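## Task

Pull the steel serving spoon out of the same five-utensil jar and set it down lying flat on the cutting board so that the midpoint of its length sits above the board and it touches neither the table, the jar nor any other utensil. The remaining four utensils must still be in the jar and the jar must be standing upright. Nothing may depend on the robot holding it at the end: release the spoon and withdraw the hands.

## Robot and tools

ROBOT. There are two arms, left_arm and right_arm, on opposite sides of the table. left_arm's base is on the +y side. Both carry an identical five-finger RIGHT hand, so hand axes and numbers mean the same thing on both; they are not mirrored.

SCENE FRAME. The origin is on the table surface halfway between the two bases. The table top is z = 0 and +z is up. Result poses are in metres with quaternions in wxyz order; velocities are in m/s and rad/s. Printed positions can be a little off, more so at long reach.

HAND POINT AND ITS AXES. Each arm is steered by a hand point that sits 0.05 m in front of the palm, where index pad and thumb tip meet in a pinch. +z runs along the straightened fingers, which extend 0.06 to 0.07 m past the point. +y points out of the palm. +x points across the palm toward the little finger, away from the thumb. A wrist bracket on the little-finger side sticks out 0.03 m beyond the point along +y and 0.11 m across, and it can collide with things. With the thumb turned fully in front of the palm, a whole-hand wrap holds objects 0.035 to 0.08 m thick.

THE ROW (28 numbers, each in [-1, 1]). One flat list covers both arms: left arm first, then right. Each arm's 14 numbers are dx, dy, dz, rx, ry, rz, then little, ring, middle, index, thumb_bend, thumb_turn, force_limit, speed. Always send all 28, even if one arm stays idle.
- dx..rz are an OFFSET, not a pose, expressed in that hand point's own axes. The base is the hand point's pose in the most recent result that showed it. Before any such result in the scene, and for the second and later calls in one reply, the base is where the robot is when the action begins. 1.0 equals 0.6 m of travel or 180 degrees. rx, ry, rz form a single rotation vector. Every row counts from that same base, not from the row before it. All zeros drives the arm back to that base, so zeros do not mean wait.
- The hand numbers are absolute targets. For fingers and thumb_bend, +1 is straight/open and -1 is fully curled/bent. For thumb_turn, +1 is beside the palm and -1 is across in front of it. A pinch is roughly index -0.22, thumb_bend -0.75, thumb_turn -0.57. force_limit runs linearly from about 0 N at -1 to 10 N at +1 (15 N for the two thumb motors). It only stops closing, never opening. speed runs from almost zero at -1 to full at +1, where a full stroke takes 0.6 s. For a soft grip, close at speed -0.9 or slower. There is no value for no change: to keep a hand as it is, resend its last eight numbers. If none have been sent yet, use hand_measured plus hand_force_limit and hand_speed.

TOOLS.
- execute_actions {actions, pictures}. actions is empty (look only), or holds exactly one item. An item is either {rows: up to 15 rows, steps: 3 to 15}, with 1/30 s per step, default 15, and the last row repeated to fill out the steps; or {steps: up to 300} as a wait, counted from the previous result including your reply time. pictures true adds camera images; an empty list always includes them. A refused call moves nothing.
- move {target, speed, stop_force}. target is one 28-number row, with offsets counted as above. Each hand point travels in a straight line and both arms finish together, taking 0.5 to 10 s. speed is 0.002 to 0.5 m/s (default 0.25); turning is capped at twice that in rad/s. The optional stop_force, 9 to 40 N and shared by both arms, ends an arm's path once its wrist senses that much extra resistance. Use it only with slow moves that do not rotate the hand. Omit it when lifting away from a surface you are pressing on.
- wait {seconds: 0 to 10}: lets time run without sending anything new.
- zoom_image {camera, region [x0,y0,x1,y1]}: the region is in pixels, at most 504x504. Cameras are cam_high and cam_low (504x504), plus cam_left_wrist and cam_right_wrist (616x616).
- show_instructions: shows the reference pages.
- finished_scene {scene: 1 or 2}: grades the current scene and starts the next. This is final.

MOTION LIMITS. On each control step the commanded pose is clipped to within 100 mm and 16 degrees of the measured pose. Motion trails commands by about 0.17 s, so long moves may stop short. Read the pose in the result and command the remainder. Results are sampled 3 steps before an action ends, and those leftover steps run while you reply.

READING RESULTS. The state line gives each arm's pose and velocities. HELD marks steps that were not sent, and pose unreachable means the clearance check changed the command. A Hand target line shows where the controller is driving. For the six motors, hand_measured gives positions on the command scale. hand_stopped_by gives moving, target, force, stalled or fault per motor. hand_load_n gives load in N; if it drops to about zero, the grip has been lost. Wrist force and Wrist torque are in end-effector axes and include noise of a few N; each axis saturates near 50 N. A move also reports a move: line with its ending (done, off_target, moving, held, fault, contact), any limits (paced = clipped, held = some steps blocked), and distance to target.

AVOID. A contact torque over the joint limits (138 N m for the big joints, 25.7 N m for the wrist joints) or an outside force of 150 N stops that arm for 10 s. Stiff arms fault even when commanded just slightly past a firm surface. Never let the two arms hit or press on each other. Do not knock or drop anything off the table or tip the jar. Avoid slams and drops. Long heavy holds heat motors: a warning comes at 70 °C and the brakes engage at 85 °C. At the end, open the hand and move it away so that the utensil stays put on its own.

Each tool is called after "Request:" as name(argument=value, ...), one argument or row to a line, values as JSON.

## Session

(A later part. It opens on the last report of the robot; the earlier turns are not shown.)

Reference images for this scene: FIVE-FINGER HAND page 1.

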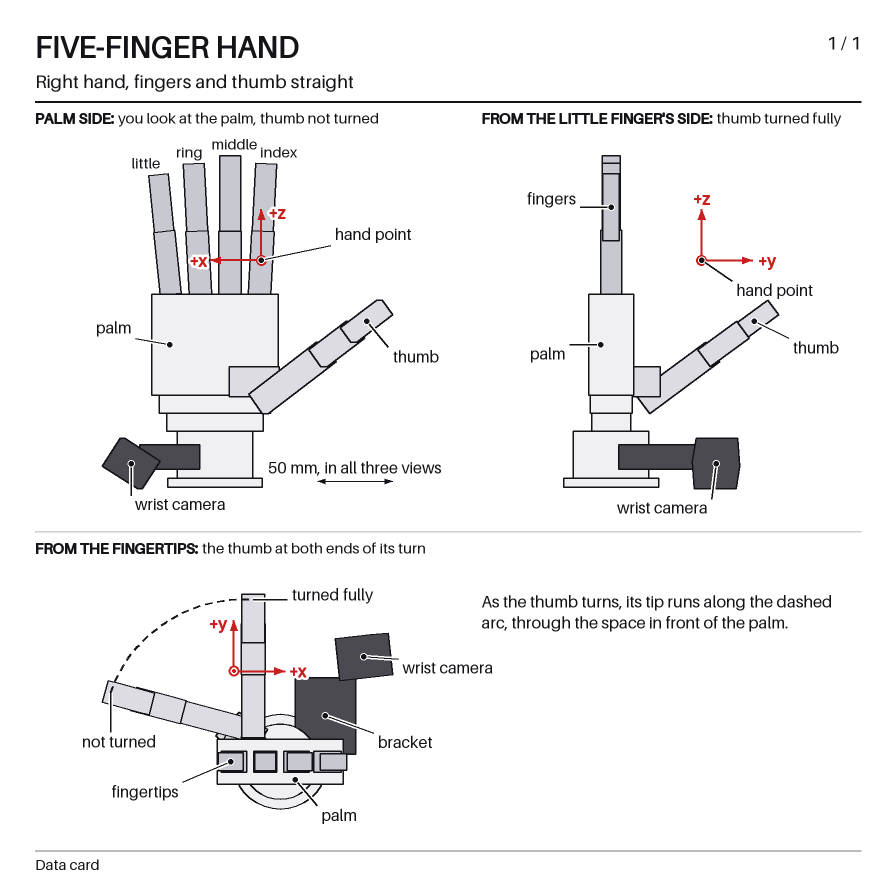

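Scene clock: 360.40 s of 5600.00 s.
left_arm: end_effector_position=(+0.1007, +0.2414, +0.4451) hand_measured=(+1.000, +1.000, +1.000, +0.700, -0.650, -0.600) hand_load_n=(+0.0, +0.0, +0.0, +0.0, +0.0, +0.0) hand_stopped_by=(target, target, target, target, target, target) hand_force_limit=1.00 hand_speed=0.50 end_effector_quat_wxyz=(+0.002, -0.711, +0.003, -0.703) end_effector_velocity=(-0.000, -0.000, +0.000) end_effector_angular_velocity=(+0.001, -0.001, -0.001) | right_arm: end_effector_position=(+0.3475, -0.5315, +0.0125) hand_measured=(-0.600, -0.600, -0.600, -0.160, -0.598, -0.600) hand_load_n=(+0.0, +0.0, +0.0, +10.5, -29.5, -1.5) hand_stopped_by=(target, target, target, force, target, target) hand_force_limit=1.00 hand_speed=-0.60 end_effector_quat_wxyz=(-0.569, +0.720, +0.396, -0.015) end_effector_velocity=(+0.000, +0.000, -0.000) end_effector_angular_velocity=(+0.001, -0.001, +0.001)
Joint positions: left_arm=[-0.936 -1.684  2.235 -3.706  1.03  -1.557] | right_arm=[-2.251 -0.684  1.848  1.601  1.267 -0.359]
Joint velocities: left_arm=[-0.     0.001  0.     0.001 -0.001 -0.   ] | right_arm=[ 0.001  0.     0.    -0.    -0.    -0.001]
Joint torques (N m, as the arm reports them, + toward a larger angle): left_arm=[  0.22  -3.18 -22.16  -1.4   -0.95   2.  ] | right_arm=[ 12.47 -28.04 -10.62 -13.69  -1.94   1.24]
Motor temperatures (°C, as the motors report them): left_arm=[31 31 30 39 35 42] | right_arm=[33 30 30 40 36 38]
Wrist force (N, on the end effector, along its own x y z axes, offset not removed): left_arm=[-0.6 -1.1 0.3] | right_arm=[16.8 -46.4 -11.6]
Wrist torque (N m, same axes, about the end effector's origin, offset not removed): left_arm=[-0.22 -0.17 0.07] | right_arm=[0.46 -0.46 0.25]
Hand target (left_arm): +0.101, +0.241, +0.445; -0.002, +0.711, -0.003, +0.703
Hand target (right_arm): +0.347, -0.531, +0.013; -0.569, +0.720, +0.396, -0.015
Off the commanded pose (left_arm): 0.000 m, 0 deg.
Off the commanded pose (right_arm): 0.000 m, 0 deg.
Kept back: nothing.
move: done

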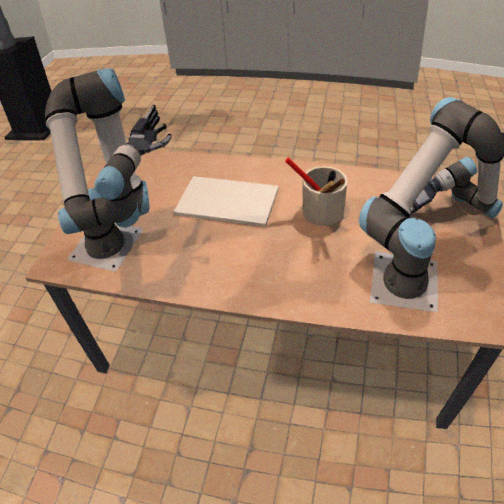

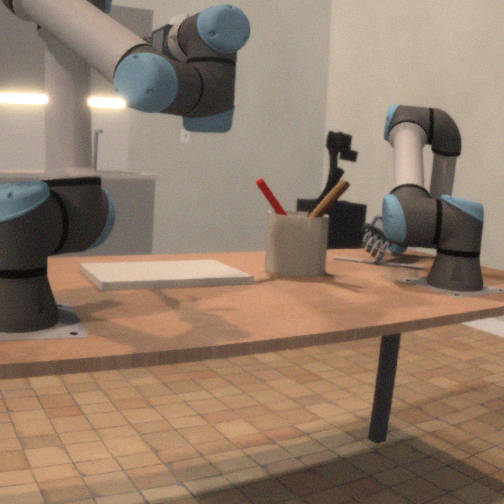

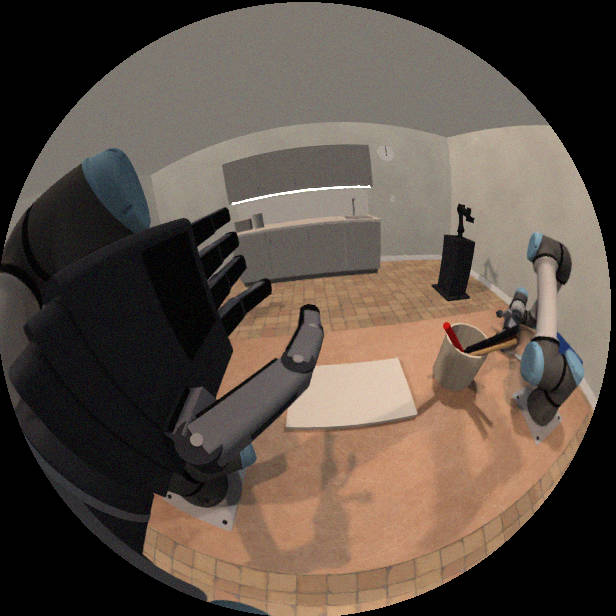

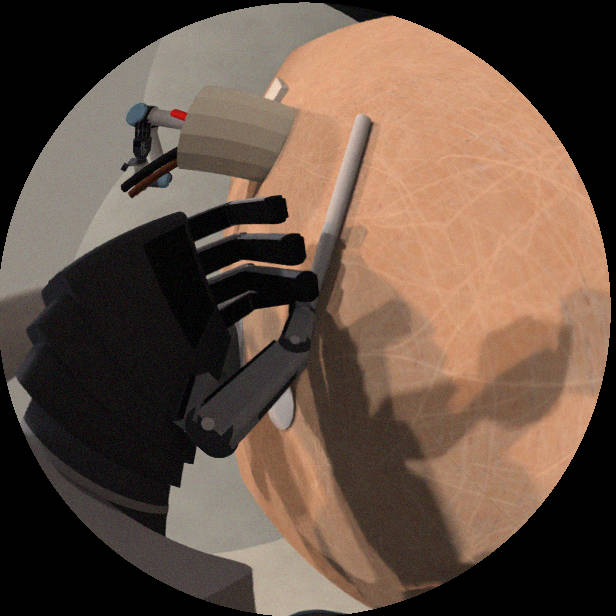

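Request:
move(
  target=[0,0,0,0,0,0,1,1,1,0.7,-0.65,-0.6,1,0.5, 0.0107,-0.021,-0.009,0,0,0,-0.6,-0.6,-0.6,0.5,-0.55,-0.6,1,0.5],
  speed=0.012,
)

Request:
move(
  target=[0,0,0,0,0,0,1,1,1,0.7,-0.65,-0.6,1,0.5, 0,0.0065,-0.0154,0,0,0,-0.6,-0.6,-0.6,0.5,-0.55,-0.6,1,0.5],
  speed=0.015,
)

Scene clock: 362.13 s of 5600.00 s.
left_arm: end_effector_position=(+0.1007, +0.2414, +0.4451) hand_measured=(+1.000, +1.000, +1.000, +0.700, -0.650, -0.600) hand_load_n=(+0.0, +0.0, +0.0, +0.0, +0.0, +0.0) hand_stopped_by=(target, target, target, target, target, target) hand_force_limit=1.00 hand_speed=0.50 end_effector_quat_wxyz=(+0.002, -0.711, +0.003, -0.703) end_effector_velocity=(+0.000, -0.000, -0.000) end_effector_angular_velocity=(+0.000, +0.000, -0.000) | right_arm: end_effector_position=(+0.3474, -0.5316, +0.0273) hand_measured=(-0.600, -0.600, -0.600, +0.500, -0.570, -0.600) hand_load_n=(+0.0, +0.0, +0.0, +0.0, +0.0, +0.0) hand_stopped_by=(target, target, target, target, target, target) hand_force_limit=1.00 hand_speed=0.50 end_effector_quat_wxyz=(-0.569, +0.720, +0.396, -0.015) end_effector_velocity=(-0.000, -0.000, +0.003) end_effector_angular_velocity=(-0.000, +0.001, +0.001)
Joint positions: left_arm=[-0.936 -1.684  2.235 -3.706  1.03  -1.557] | right_arm=[-2.251 -0.717  1.856  1.626  1.267 -0.359]
Joint velocities: left_arm=[ 0.    -0.     0.    -0.    -0.     0.001] | right_arm=[-0.    -0.006  0.001  0.005  0.002 -0.   ]
Joint torques (N m, as the arm reports them, + toward a larger angle): left_arm=[  0.41  -2.64 -22.11  -1.32  -0.88   1.99] | right_arm=[-13.24 -46.3    4.31   4.98   1.77  -2.11]
Motor temperatures (°C, as the motors report them): left_arm=[31 31 30 39 35 42] | right_arm=[33 30 30 40 36 38]
Wrist force (N, on the end effector, along its own x y z axes, offset not removed): left_arm=[1.2 -0.9 1.5] | right_arm=[0.7 2.1 2.2]
Wrist torque (N m, same axes, about the end effector's origin, offset not removed): left_arm=[-0.14 -0.48 0.13] | right_arm=[0.36 -0.30 -0.10]
Hand target (left_arm): +0.101, +0.241, +0.445; -0.002, +0.711, -0.003, +0.703
Hand target (right_arm): +0.347, -0.532, +0.028; -0.569, +0.720, +0.396, -0.015
Off the commanded pose (left_arm): 0.000 m, 0 deg.
Off the commanded pose (right_arm): 0.000 m, 0 deg.
Kept back: nothing.
move: done

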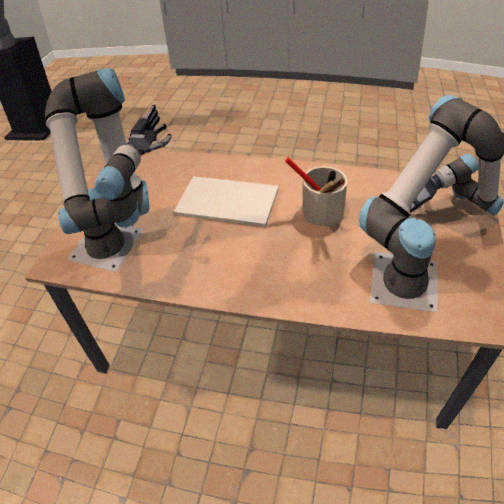

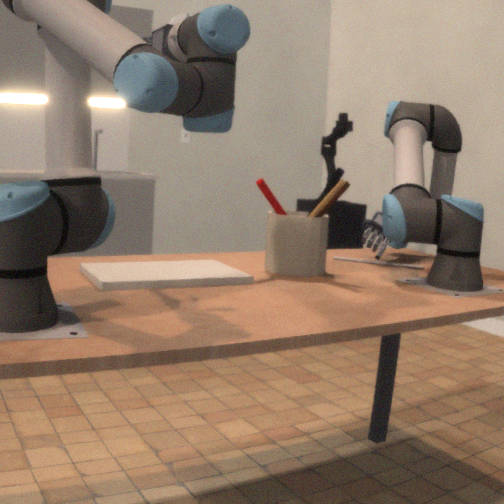

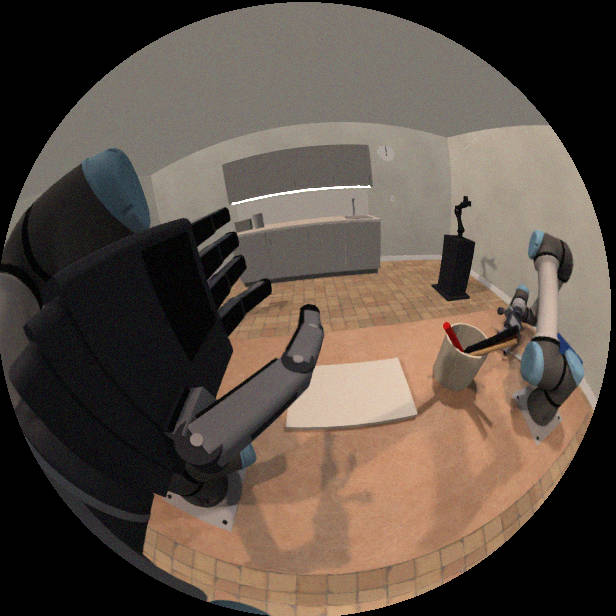

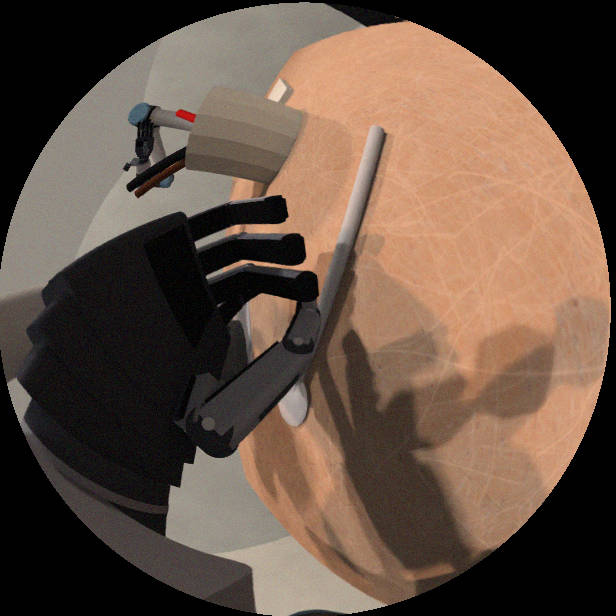

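Scene clock: 363.10 s of 5600.00 s.
left_arm: end_effector_position=(+0.1007, +0.2414, +0.4451) hand_measured=(+1.000, +1.000, +1.000, +0.700, -0.650, -0.600) hand_load_n=(+0.0, +0.0, +0.0, +0.0, +0.0, +0.0) hand_stopped_by=(target, target, target, target, target, target) hand_force_limit=1.00 hand_speed=0.50 end_effector_quat_wxyz=(+0.002, -0.711, +0.003, -0.703) end_effector_velocity=(-0.000, +0.000, +0.000) end_effector_angular_velocity=(-0.001, +0.001, +0.001) | right_arm: end_effector_position=(+0.3537, -0.5390, +0.0273) hand_measured=(-0.600, -0.600, -0.600, +0.500, -0.570, -0.600) hand_load_n=(+0.0, +0.0, +0.0, +0.0, +0.0, +0.0) hand_stopped_by=(target, target, target, target, target, target) hand_force_limit=1.00 hand_speed=0.50 end_effector_quat_wxyz=(-0.569, +0.720, +0.396, -0.015) end_effector_velocity=(+0.001, -0.002, +0.000) end_effector_angular_velocity=(-0.002, +0.002, -0.001)
Joint positions: left_arm=[-0.936 -1.684  2.235 -3.706  1.03  -1.557] | right_arm=[-2.254 -0.708  1.828  1.645  1.27  -0.36 ]
Joint velocities: left_arm=[-0.     0.    -0.001 -0.     0.001 -0.   ] | right_arm=[-0.002  0.002 -0.008  0.005  0.001  0.002]
Joint torques (N m, as the arm reports them, + toward a larger angle): left_arm=[  0.17  -3.07 -22.43  -1.41  -0.94   2.06] | right_arm=[-13.22 -24.95 -19.75   5.63   1.83  -2.12]
Motor temperatures (°C, as the motors report them): left_arm=[31 31 30 39 35 42] | right_arm=[33 30 30 40 36 38]
Wrist force (N, on the end effector, along its own x y z axes, offset not removed): left_arm=[1.0 -1.8 1.1] | right_arm=[1.1 4.0 1.4]
Wrist torque (N m, same axes, about the end effector's origin, offset not removed): left_arm=[-0.32 -0.45 0.05] | right_arm=[0.66 -0.35 0.08]
Hand target (left_arm): +0.101, +0.241, +0.445; -0.002, +0.711, -0.003, +0.703
Hand target (right_arm): +0.354, -0.539, +0.027; -0.569, +0.720, +0.396, -0.015
Off the commanded pose (left_arm): 0.000 m, 0 deg.
Off the commanded pose (right_arm): 0.000 m, 0 deg.
Kept back: nothing.
move: done

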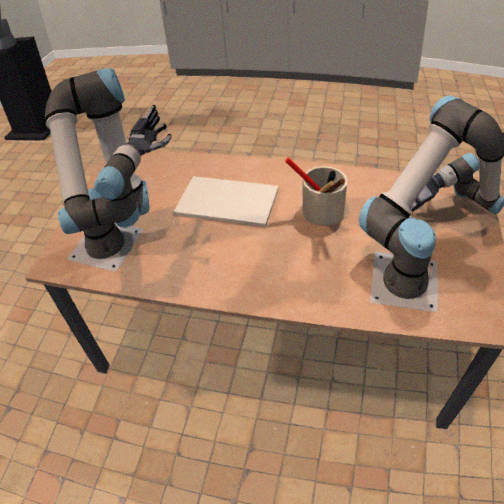

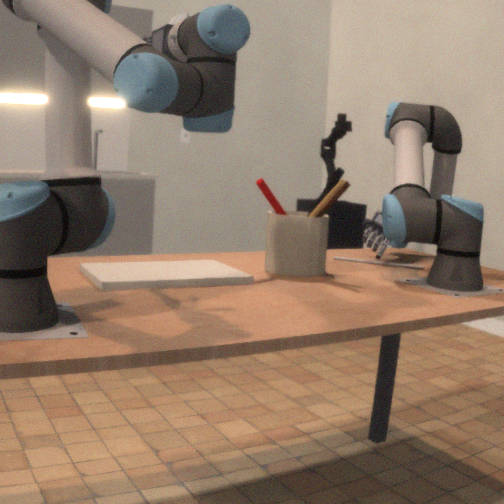

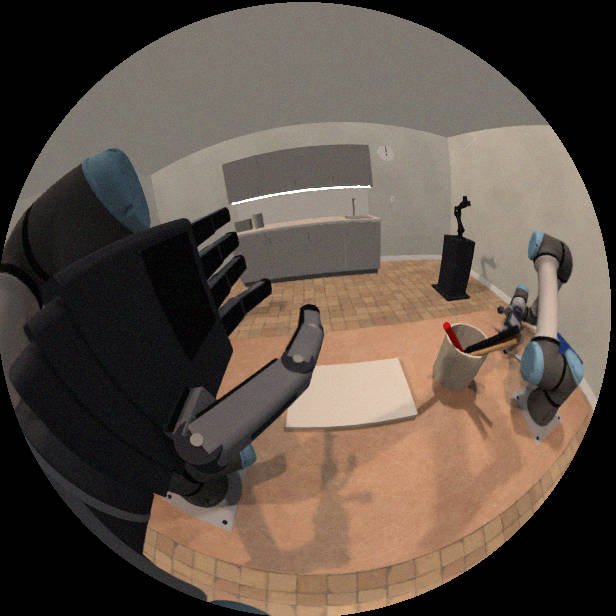

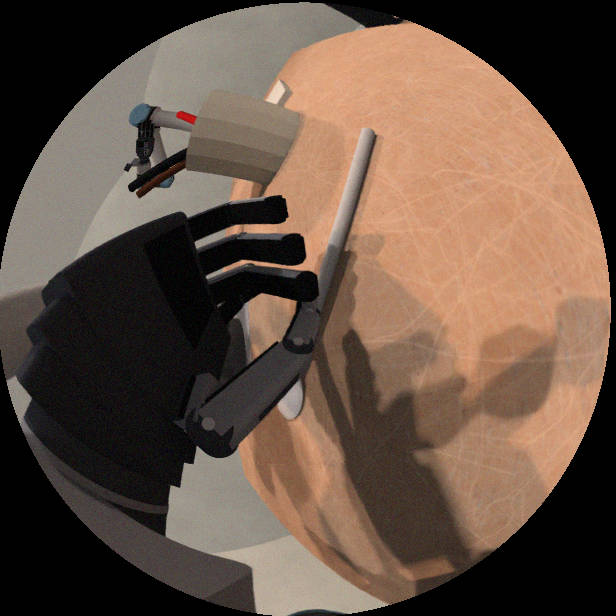

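Request:
move(
  target=[0,0,0,0,0,0,1,1,1,0.7,-0.65,-0.6,1,0.5, -0.0107,0.021,0.009,0,0,0,-0.6,-0.6,-0.6,0.5,-0.55,-0.6,1,0.5],
  speed=0.012,
)

Request:
move(
  target=[0,0,0,0,0,0,1,1,1,0.7,-0.65,-0.6,1,0.5, 0,0,0,0,0,0,-0.6,-0.6,-0.6,-0.8,-0.55,-0.6,1,-0.6],
)

Request:
zoom_image(
  camera="cam_low",
  region=[300,170,480,310],
)

Scene clock: 364.83 s of 5600.00 s.
left_arm: end_effector_position=(+0.1007, +0.2414, +0.4451) hand_measured=(+1.000, +1.000, +1.000, +0.700, -0.650, -0.600) hand_load_n=(+0.0, +0.0, +0.0, +0.0, +0.0, +0.0) hand_stopped_by=(target, target, target, target, target, target) hand_force_limit=1.00 hand_speed=0.50 end_effector_quat_wxyz=(+0.002, -0.711, +0.003, -0.703) end_effector_velocity=(+0.000, -0.000, -0.000) end_effector_angular_velocity=(+0.001, -0.002, +0.002) | right_arm: end_effector_position=(+0.3538, -0.5389, +0.0125) hand_measured=(-0.600, -0.600, -0.600, +0.500, -0.570, -0.600) hand_load_n=(+0.0, +0.0, +0.0, +0.0, +0.0, +0.0) hand_stopped_by=(target, target, target, target, target, target) hand_force_limit=1.00 hand_speed=0.50 end_effector_quat_wxyz=(-0.569, +0.720, +0.396, -0.015) end_effector_velocity=(-0.000, -0.000, -0.003) end_effector_angular_velocity=(-0.001, +0.002, -0.002)
Joint positions: left_arm=[-0.936 -1.684  2.235 -3.706  1.03  -1.557] | right_arm=[-2.254 -0.675  1.82   1.62   1.27  -0.36 ]
Joint velocities: left_arm=[ 0.002  0.002 -0.     0.    -0.     0.   ] | right_arm=[-0.     0.006 -0.001 -0.005 -0.001  0.002]
Joint torques (N m, as the arm reports them, + toward a larger angle): left_arm=[  0.85  -3.7  -21.84  -1.32  -0.87   2.09] | right_arm=[ 13.61 -28.96 -20.01  -0.53  -1.99   2.46]
Motor temperatures (°C, as the motors report them): left_arm=[31 31 30 39 35 42] | right_arm=[33 30 30 40 36 38]
Wrist force (N, on the end effector, along its own x y z axes, offset not removed): left_arm=[-0.1 -0.8 -0.1] | right_arm=[-0.1 1.9 0.3]
Wrist torque (N m, same axes, about the end effector's origin, offset not removed): left_arm=[-0.06 -0.21 0.07] | right_arm=[0.49 -0.13 -0.02]
Hand target (left_arm): +0.101, +0.241, +0.445; -0.002, +0.711, -0.003, +0.703
Hand target (right_arm): +0.354, -0.539, +0.012; -0.569, +0.720, +0.396, -0.015
Off the commanded pose (left_arm): 0.000 m, 0 deg.
Off the commanded pose (right_arm): 0.000 m, 0 deg.
Kept back: nothing.
move: done

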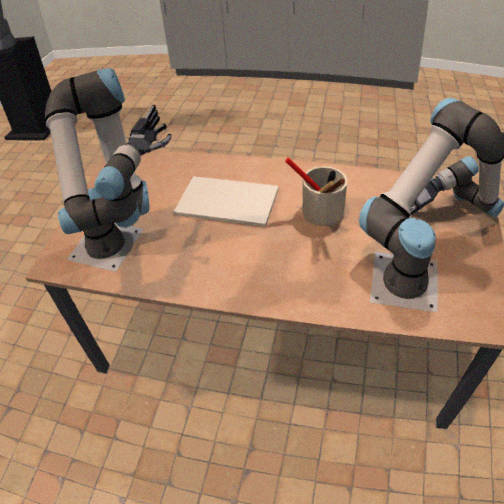

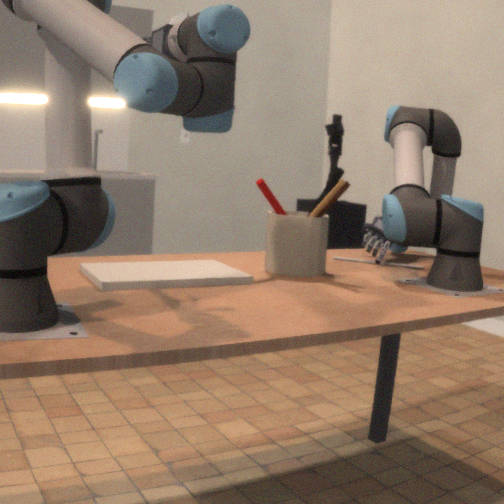

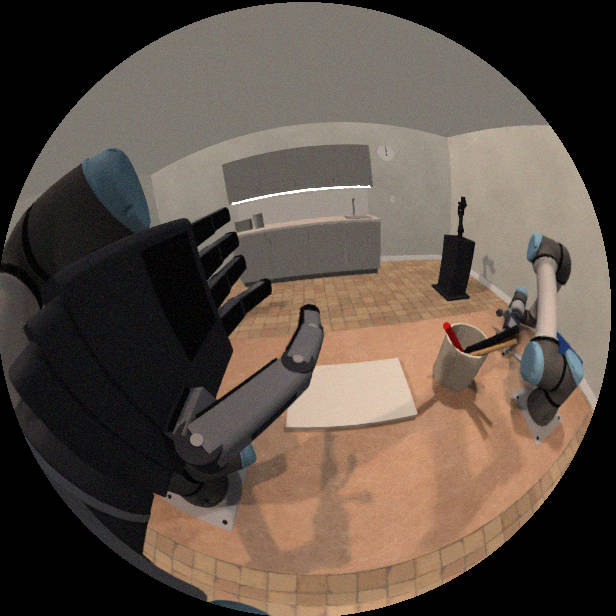

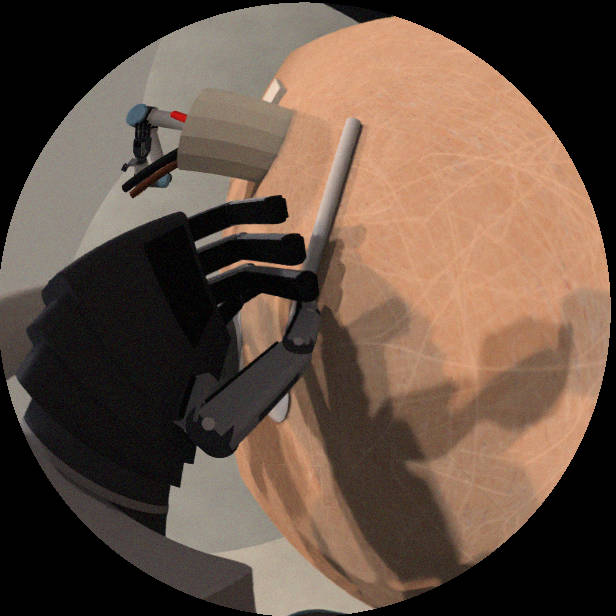

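Scene clock: 366.03 s of 5600.00 s.
left_arm: end_effector_position=(+0.1007, +0.2414, +0.4451) hand_measured=(+1.000, +1.000, +1.000, +0.700, -0.650, -0.600) hand_load_n=(+0.0, +0.0, +0.0, +0.0, +0.0, +0.0) hand_stopped_by=(target, target, target, target, target, target) hand_force_limit=1.00 hand_speed=0.50 end_effector_quat_wxyz=(+0.002, -0.711, +0.003, -0.703) end_effector_velocity=(+0.000, +0.000, +0.000) end_effector_angular_velocity=(-0.002, +0.001, +0.001) | right_arm: end_effector_position=(+0.3538, -0.5389, +0.0125) hand_measured=(-0.600, -0.600, -0.600, -0.112, -0.570, -0.600) hand_load_n=(+0.0, +0.0, +0.0, +10.5, +2.5, +0.0) hand_stopped_by=(target, target, target, force, target, target) hand_force_limit=1.00 hand_speed=-0.60 end_effector_quat_wxyz=(-0.569, +0.720, +0.396, -0.015) end_effector_velocity=(-0.000, -0.001, +0.000) end_effector_angular_velocity=(-0.001, -0.000, +0.000)
Joint positions: left_arm=[-0.936 -1.684  2.235 -3.706  1.03  -1.557] | right_arm=[-2.254 -0.675  1.82   1.62   1.27  -0.36 ]
Joint velocities: left_arm=[-0.001 -0.001  0.    -0.     0.001 -0.002] | right_arm=[-0.001 -0.001  0.    -0.     0.001 -0.   ]
Joint torques (N m, as the arm reports them, + toward a larger angle): left_arm=[  0.45  -3.15 -21.93  -1.38  -0.77   2.07] | right_arm=[ 11.57 -35.53  -1.01  -8.32  -0.61   1.94]
Motor temperatures (°C, as the motors report them): left_arm=[31 31 30 39 35 42] | right_arm=[33 30 30 40 36 38]
Wrist force (N, on the end effector, along its own x y z axes, offset not removed): left_arm=[1.4 -1.2 1.9] | right_arm=[14.7 -24.7 -4.7]
Wrist torque (N m, same axes, about the end effector's origin, offset not removed): left_arm=[-0.24 -0.43 0.15] | right_arm=[0.61 -0.59 0.28]
Hand target (left_arm): +0.101, +0.241, +0.445; -0.002, +0.711, -0.003, +0.703
Hand target (right_arm): +0.354, -0.539, +0.013; -0.569, +0.720, +0.396, -0.015
Off the commanded pose (left_arm): 0.000 m, 0 deg.
Off the commanded pose (right_arm): 0.000 m, 0 deg.
Kept back: nothing.
move: done

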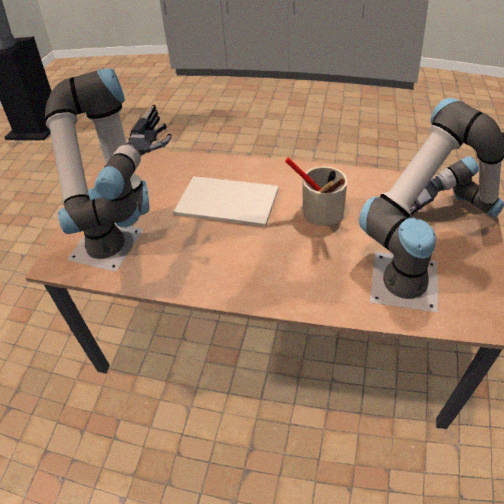

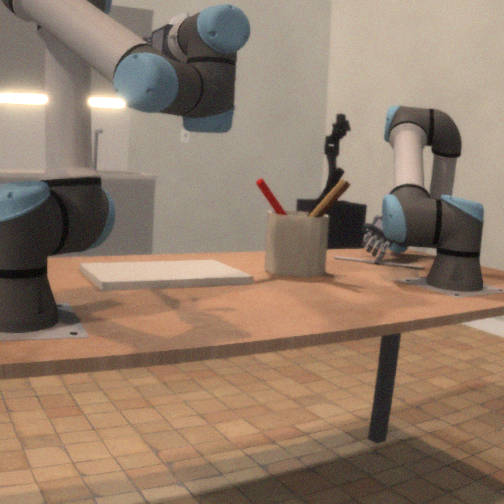

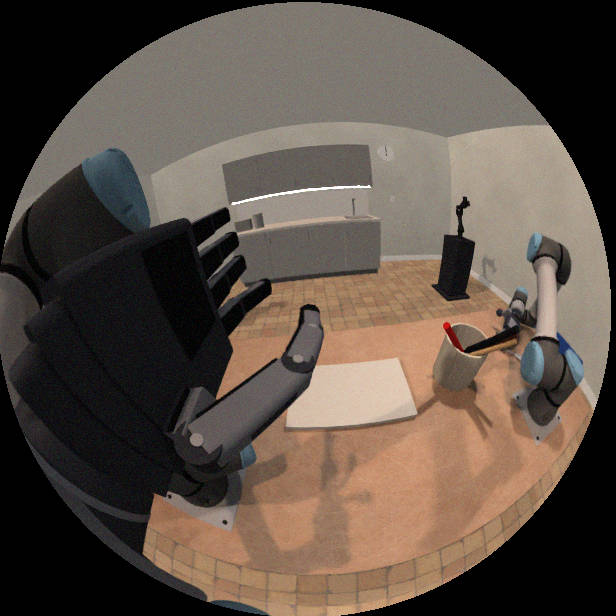

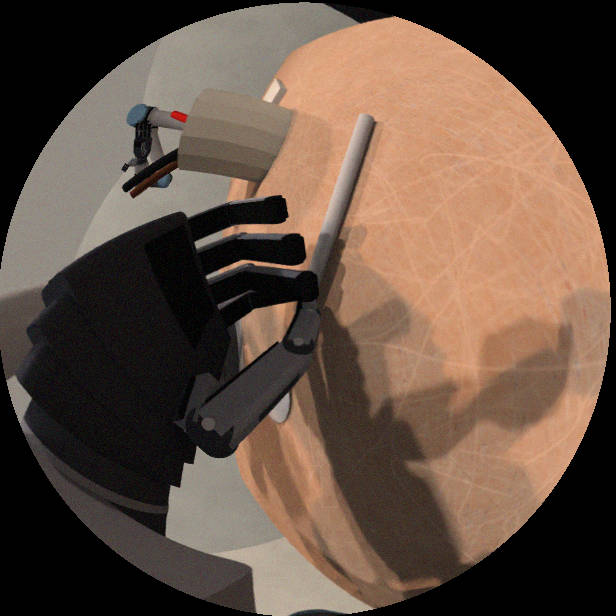

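Region (300, 170, 480, 310) of cam_low's 504x504 image, scaled by 2.800, with more detail than that image has.

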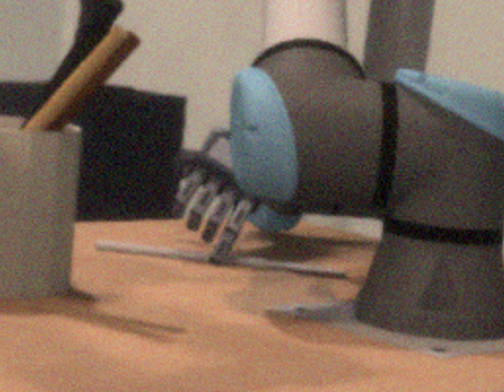

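Request:
move(
  target=[0,0,0,0,0,0,1,1,1,0.7,-0.65,-0.6,1,0.5, 0.001,-0.002,-0.0009,0,0,0,-0.6,-0.6,-0.6,-0.85,-0.66,-0.6,1,-0.85],
  speed=0.003,
)

Request:
move(
  target=[0,0,0,0,0,0,1,1,1,0.7,-0.65,-0.6,1,0.5, 0.0014,-0.0028,-0.0012,0,0,0,-0.6,-0.6,-0.6,-0.9,-0.66,-0.6,1,-0.85],
  speed=0.003,
)

Request:
move(
  target=[0,0,0,0,0,0,1,1,1,0.7,-0.65,-0.6,1,0.5, 0.022,-0.042,-0.018,0,0,0,-0.6,-0.6,-0.6,-0.9,-0.66,-0.6,1,-0.85],
  speed=0.01,
)

Scene clock: 368.27 s of 5600.00 s.
left_arm: end_effector_position=(+0.1007, +0.2414, +0.4451) hand_measured=(+1.000, +1.000, +1.000, +0.700, -0.650, -0.600) hand_load_n=(+0.0, +0.0, +0.0, +0.0, +0.0, +0.0) hand_stopped_by=(target, target, target, target, target, target) hand_force_limit=1.00 hand_speed=0.50 end_effector_quat_wxyz=(+0.002, -0.711, +0.003, -0.703) end_effector_velocity=(+0.000, +0.000, -0.000) end_effector_angular_velocity=(+0.000, -0.001, +0.002) | right_arm: end_effector_position=(+0.3538, -0.5389, +0.0139) hand_measured=(-0.600, -0.600, -0.600, -0.112, -0.650, -0.600) hand_load_n=(+0.0, +0.0, +0.0, +13.0, +6.0, +0.5) hand_stopped_by=(target, target, target, force, stalled, target) hand_force_limit=1.00 hand_speed=-0.85 end_effector_quat_wxyz=(-0.569, +0.720, +0.396, -0.015) end_effector_velocity=(-0.000, -0.000, +0.000) end_effector_angular_velocity=(+0.000, +0.000, +0.000)
Joint positions: left_arm=[-0.936 -1.684  2.235 -3.706  1.03  -1.557] | right_arm=[-2.254 -0.678  1.821  1.622  1.27  -0.36 ]
Joint velocities: left_arm=[ 0.001  0.001 -0.     0.     0.    -0.   ] | right_arm=[-0.    -0.001  0.     0.001  0.    -0.   ]
Joint torques (N m, as the arm reports them, + toward a larger angle): left_arm=[ -0.46  -3.19 -22.2   -1.34  -0.89   2.15] | right_arm=[  0.47 -48.35   2.42   3.81   2.15   0.34]
Motor temperatures (°C, as the motors report them): left_arm=[31 31 30 39 35 42] | right_arm=[33 30 30 40 36 38]
Wrist force (N, on the end effector, along its own x y z axes, offset not removed): left_arm=[0.4 -0.3 1.7] | right_arm=[4.8 -4.0 0.3]
Wrist torque (N m, same axes, about the end effector's origin, offset not removed): left_arm=[-0.07 -0.28 0.12] | right_arm=[0.17 -0.44 0.06]
Hand target (left_arm): +0.101, +0.241, +0.445; -0.002, +0.711, -0.003, +0.703
Hand target (right_arm): +0.354, -0.539, +0.014; -0.569, +0.720, +0.396, -0.015
Off the commanded pose (left_arm): 0.000 m, 0 deg.
Off the commanded pose (right_arm): 0.000 m, 0 deg.
Kept back: nothing.
move: done

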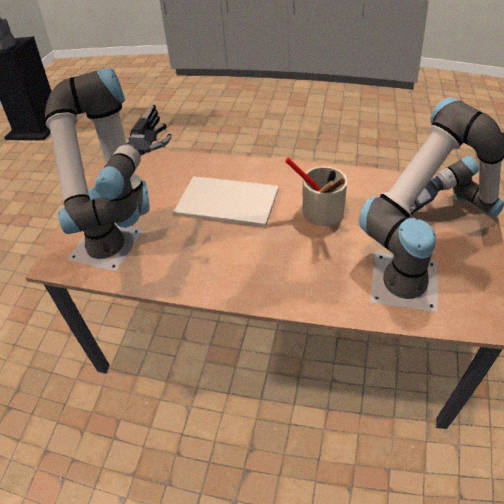

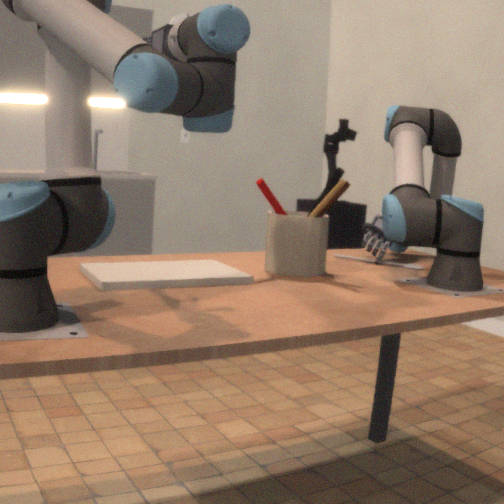

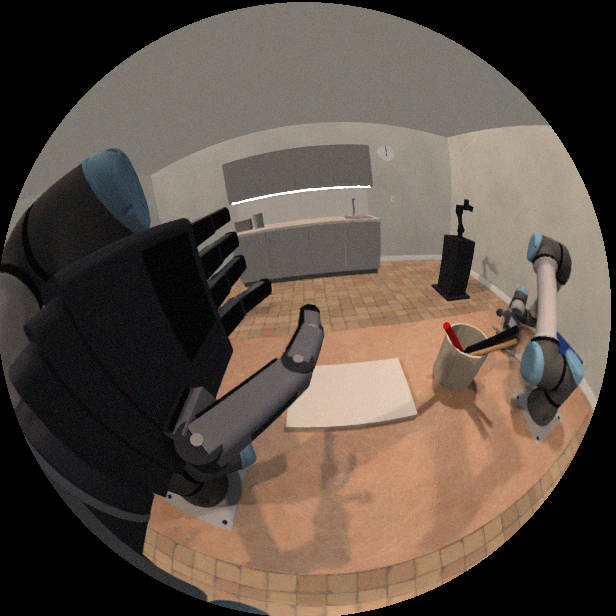

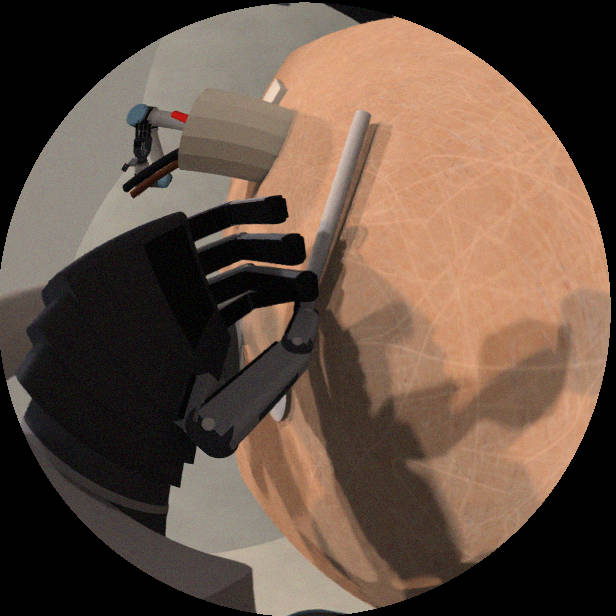

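Scene clock: 369.17 s of 5600.00 s.
left_arm: end_effector_position=(+0.1007, +0.2414, +0.4451) hand_measured=(+1.000, +1.000, +1.000, +0.700, -0.650, -0.600) hand_load_n=(+0.0, +0.0, +0.0, +0.0, +0.0, +0.0) hand_stopped_by=(target, target, target, target, target, target) hand_force_limit=1.00 hand_speed=0.50 end_effector_quat_wxyz=(+0.002, -0.711, +0.003, -0.703) end_effector_velocity=(-0.001, +0.000, -0.000) end_effector_angular_velocity=(-0.002, +0.001, -0.002) | right_arm: end_effector_position=(+0.3538, -0.5389, +0.0158) hand_measured=(-0.600, -0.600, -0.600, -0.112, -0.650, -0.600) hand_load_n=(+0.0, +0.0, +0.0, +13.5, +5.5, +1.0) hand_stopped_by=(target, target, target, force, stalled, target) hand_force_limit=1.00 hand_speed=-0.85 end_effector_quat_wxyz=(-0.569, +0.720, +0.396, -0.015) end_effector_velocity=(+0.000, +0.000, +0.001) end_effector_angular_velocity=(-0.001, -0.001, +0.000)
Joint positions: left_arm=[-0.936 -1.684  2.235 -3.706  1.03  -1.557] | right_arm=[-2.254 -0.683  1.822  1.625  1.27  -0.36 ]
Joint velocities: left_arm=[-0.002 -0.    -0.    -0.001  0.001 -0.001] | right_arm=[ 0.001 -0.003  0.     0.001 -0.     0.   ]
Joint torques (N m, as the arm reports them, + toward a larger angle): left_arm=[  0.4   -3.07 -21.32  -1.33  -0.9    2.07] | right_arm=[ -8.05 -49.74   3.46   5.57   1.72  -0.59]
Motor temperatures (°C, as the motors report them): left_arm=[31 31 30 39 35 42] | right_arm=[33 30 30 40 36 38]
Wrist force (N, on the end effector, along its own x y z axes, offset not removed): left_arm=[1.4 -0.4 -0.1] | right_arm=[0.1 2.1 2.3]
Wrist torque (N m, same axes, about the end effector's origin, offset not removed): left_arm=[0.01 -0.41 0.19] | right_arm=[0.14 -0.31 0.02]
Hand target (left_arm): +0.101, +0.241, +0.445; -0.002, +0.711, -0.003, +0.703
Hand target (right_arm): +0.354, -0.539, +0.016; -0.569, +0.720, +0.396, -0.015
Off the commanded pose (left_arm): 0.000 m, 0 deg.
Off the commanded pose (right_arm): 0.000 m, 0 deg.
Kept back: nothing.
move: done

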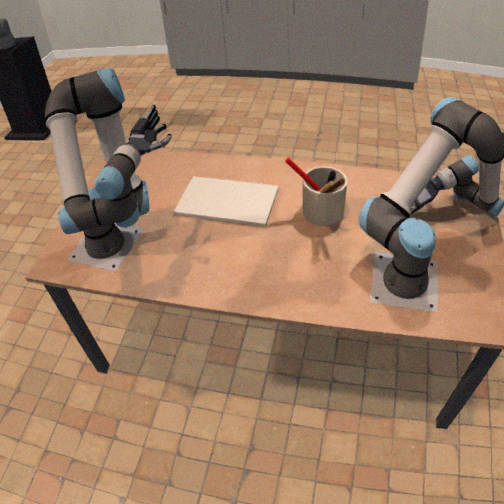

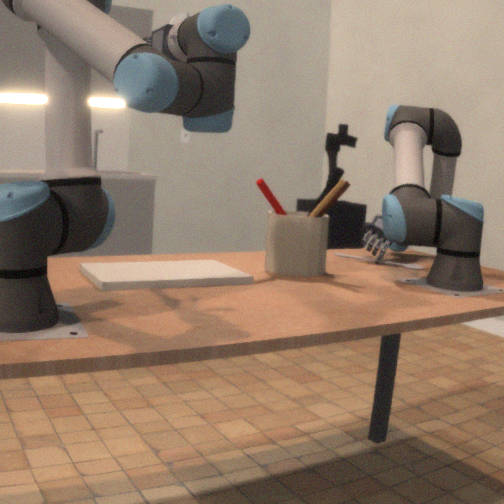

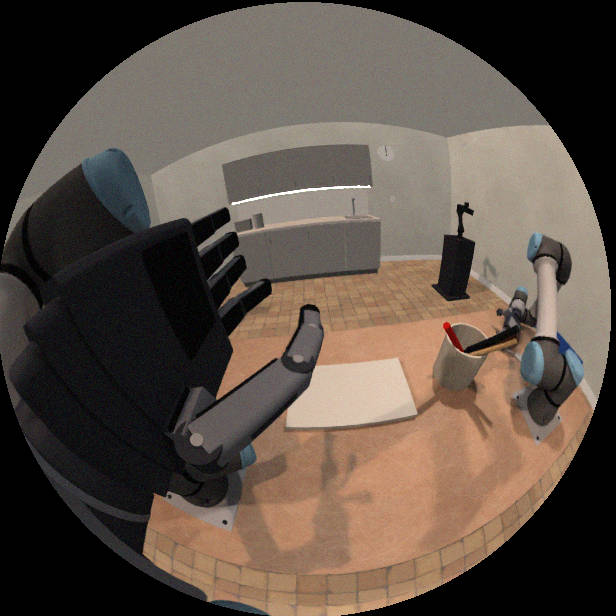

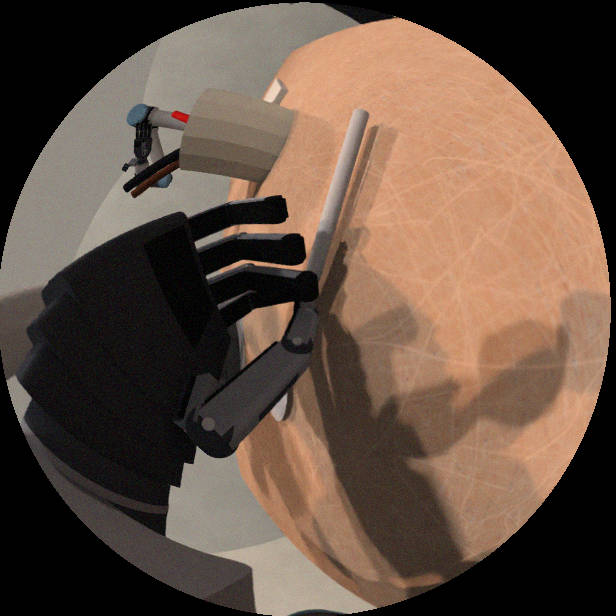

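Scene clock: 372.43 s of 5600.00 s.
left_arm: end_effector_position=(+0.1007, +0.2414, +0.4451) hand_measured=(+1.000, +1.000, +1.000, +0.700, -0.650, -0.600) hand_load_n=(+0.0, +0.0, +0.0, +0.0, +0.0, +0.0) hand_stopped_by=(target, target, target, target, target, target) hand_force_limit=1.00 hand_speed=0.50 end_effector_quat_wxyz=(+0.002, -0.711, +0.003, -0.703) end_effector_velocity=(-0.000, -0.000, +0.000) end_effector_angular_velocity=(+0.000, -0.001, -0.000) | right_arm: end_effector_position=(+0.3539, -0.5389, +0.0458) hand_measured=(-0.600, -0.600, -0.600, -0.112, -0.650, -0.600) hand_load_n=(+0.0, +0.0, +0.0, +11.5, +4.5, +0.5) hand_stopped_by=(target, target, target, force, stalled, target) hand_force_limit=1.00 hand_speed=-0.85 end_effector_quat_wxyz=(-0.569, +0.720, +0.396, -0.015) end_effector_velocity=(-0.000, -0.000, +0.003) end_effector_angular_velocity=(-0.000, -0.000, +0.001)
Joint positions: left_arm=[-0.936 -1.684  2.235 -3.706  1.03  -1.557] | right_arm=[-2.254 -0.748  1.835  1.678  1.27  -0.36 ]
Joint velocities: left_arm=[-0.     0.001 -0.     0.001 -0.    -0.001] | right_arm=[ 0.    -0.007  0.001  0.005  0.001 -0.001]
Joint torques (N m, as the arm reports them, + toward a larger angle): left_arm=[  0.48  -3.41 -21.75  -1.39  -0.84   2.09] | right_arm=[ 14.66 -47.74   1.44   5.38  -2.21   2.38]
Motor temperatures (°C, as the motors report them): left_arm=[31 31 30 39 35 42] | right_arm=[33 30 30 40 36 38]
Wrist force (N, on the end effector, along its own x y z axes, offset not removed): left_arm=[0.6 -1.1 0.2] | right_arm=[1.3 3.2 2.4]
Wrist torque (N m, same axes, about the end effector's origin, offset not removed): left_arm=[-0.08 -0.31 0.08] | right_arm=[0.42 -0.57 0.05]
Hand target (left_arm): +0.101, +0.241, +0.445; -0.002, +0.711, -0.003, +0.703
Hand target (right_arm): +0.354, -0.539, +0.046; -0.569, +0.720, +0.396, -0.015
Off the commanded pose (left_arm): 0.000 m, 0 deg.
Off the commanded pose (right_arm): 0.000 m, 0 deg.
Kept back: nothing.
move: done

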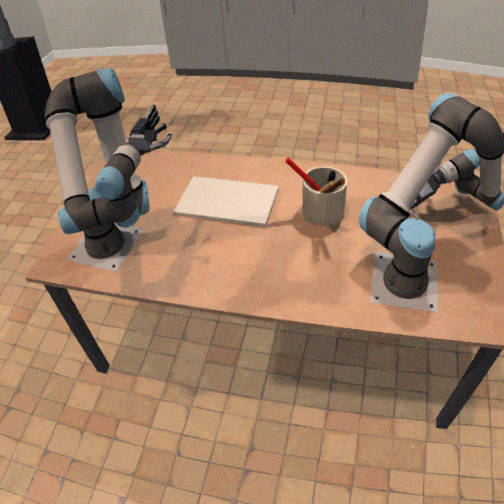

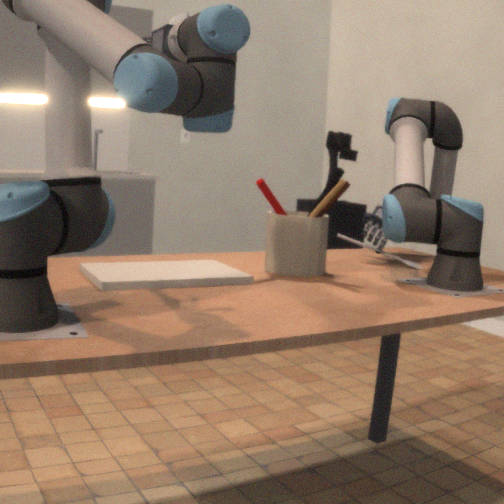

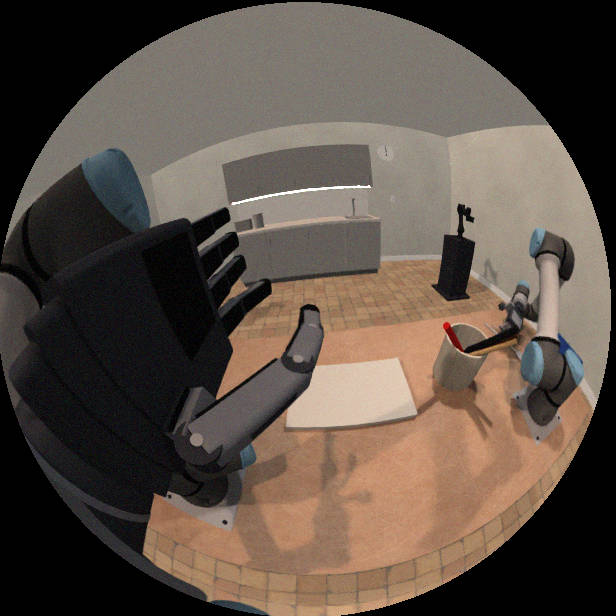

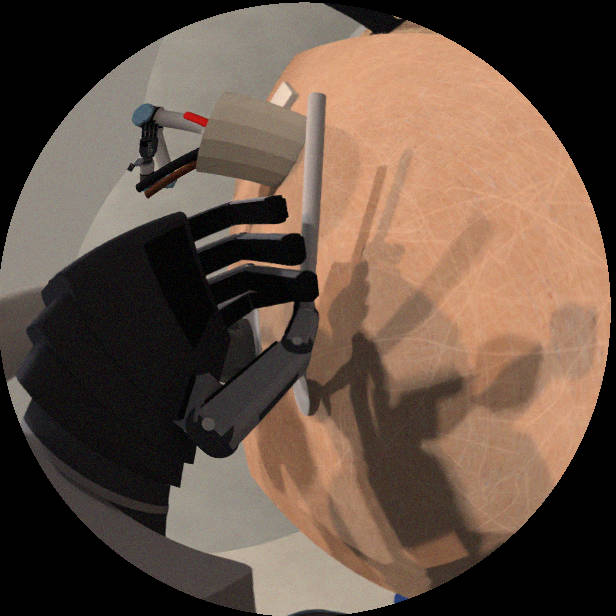

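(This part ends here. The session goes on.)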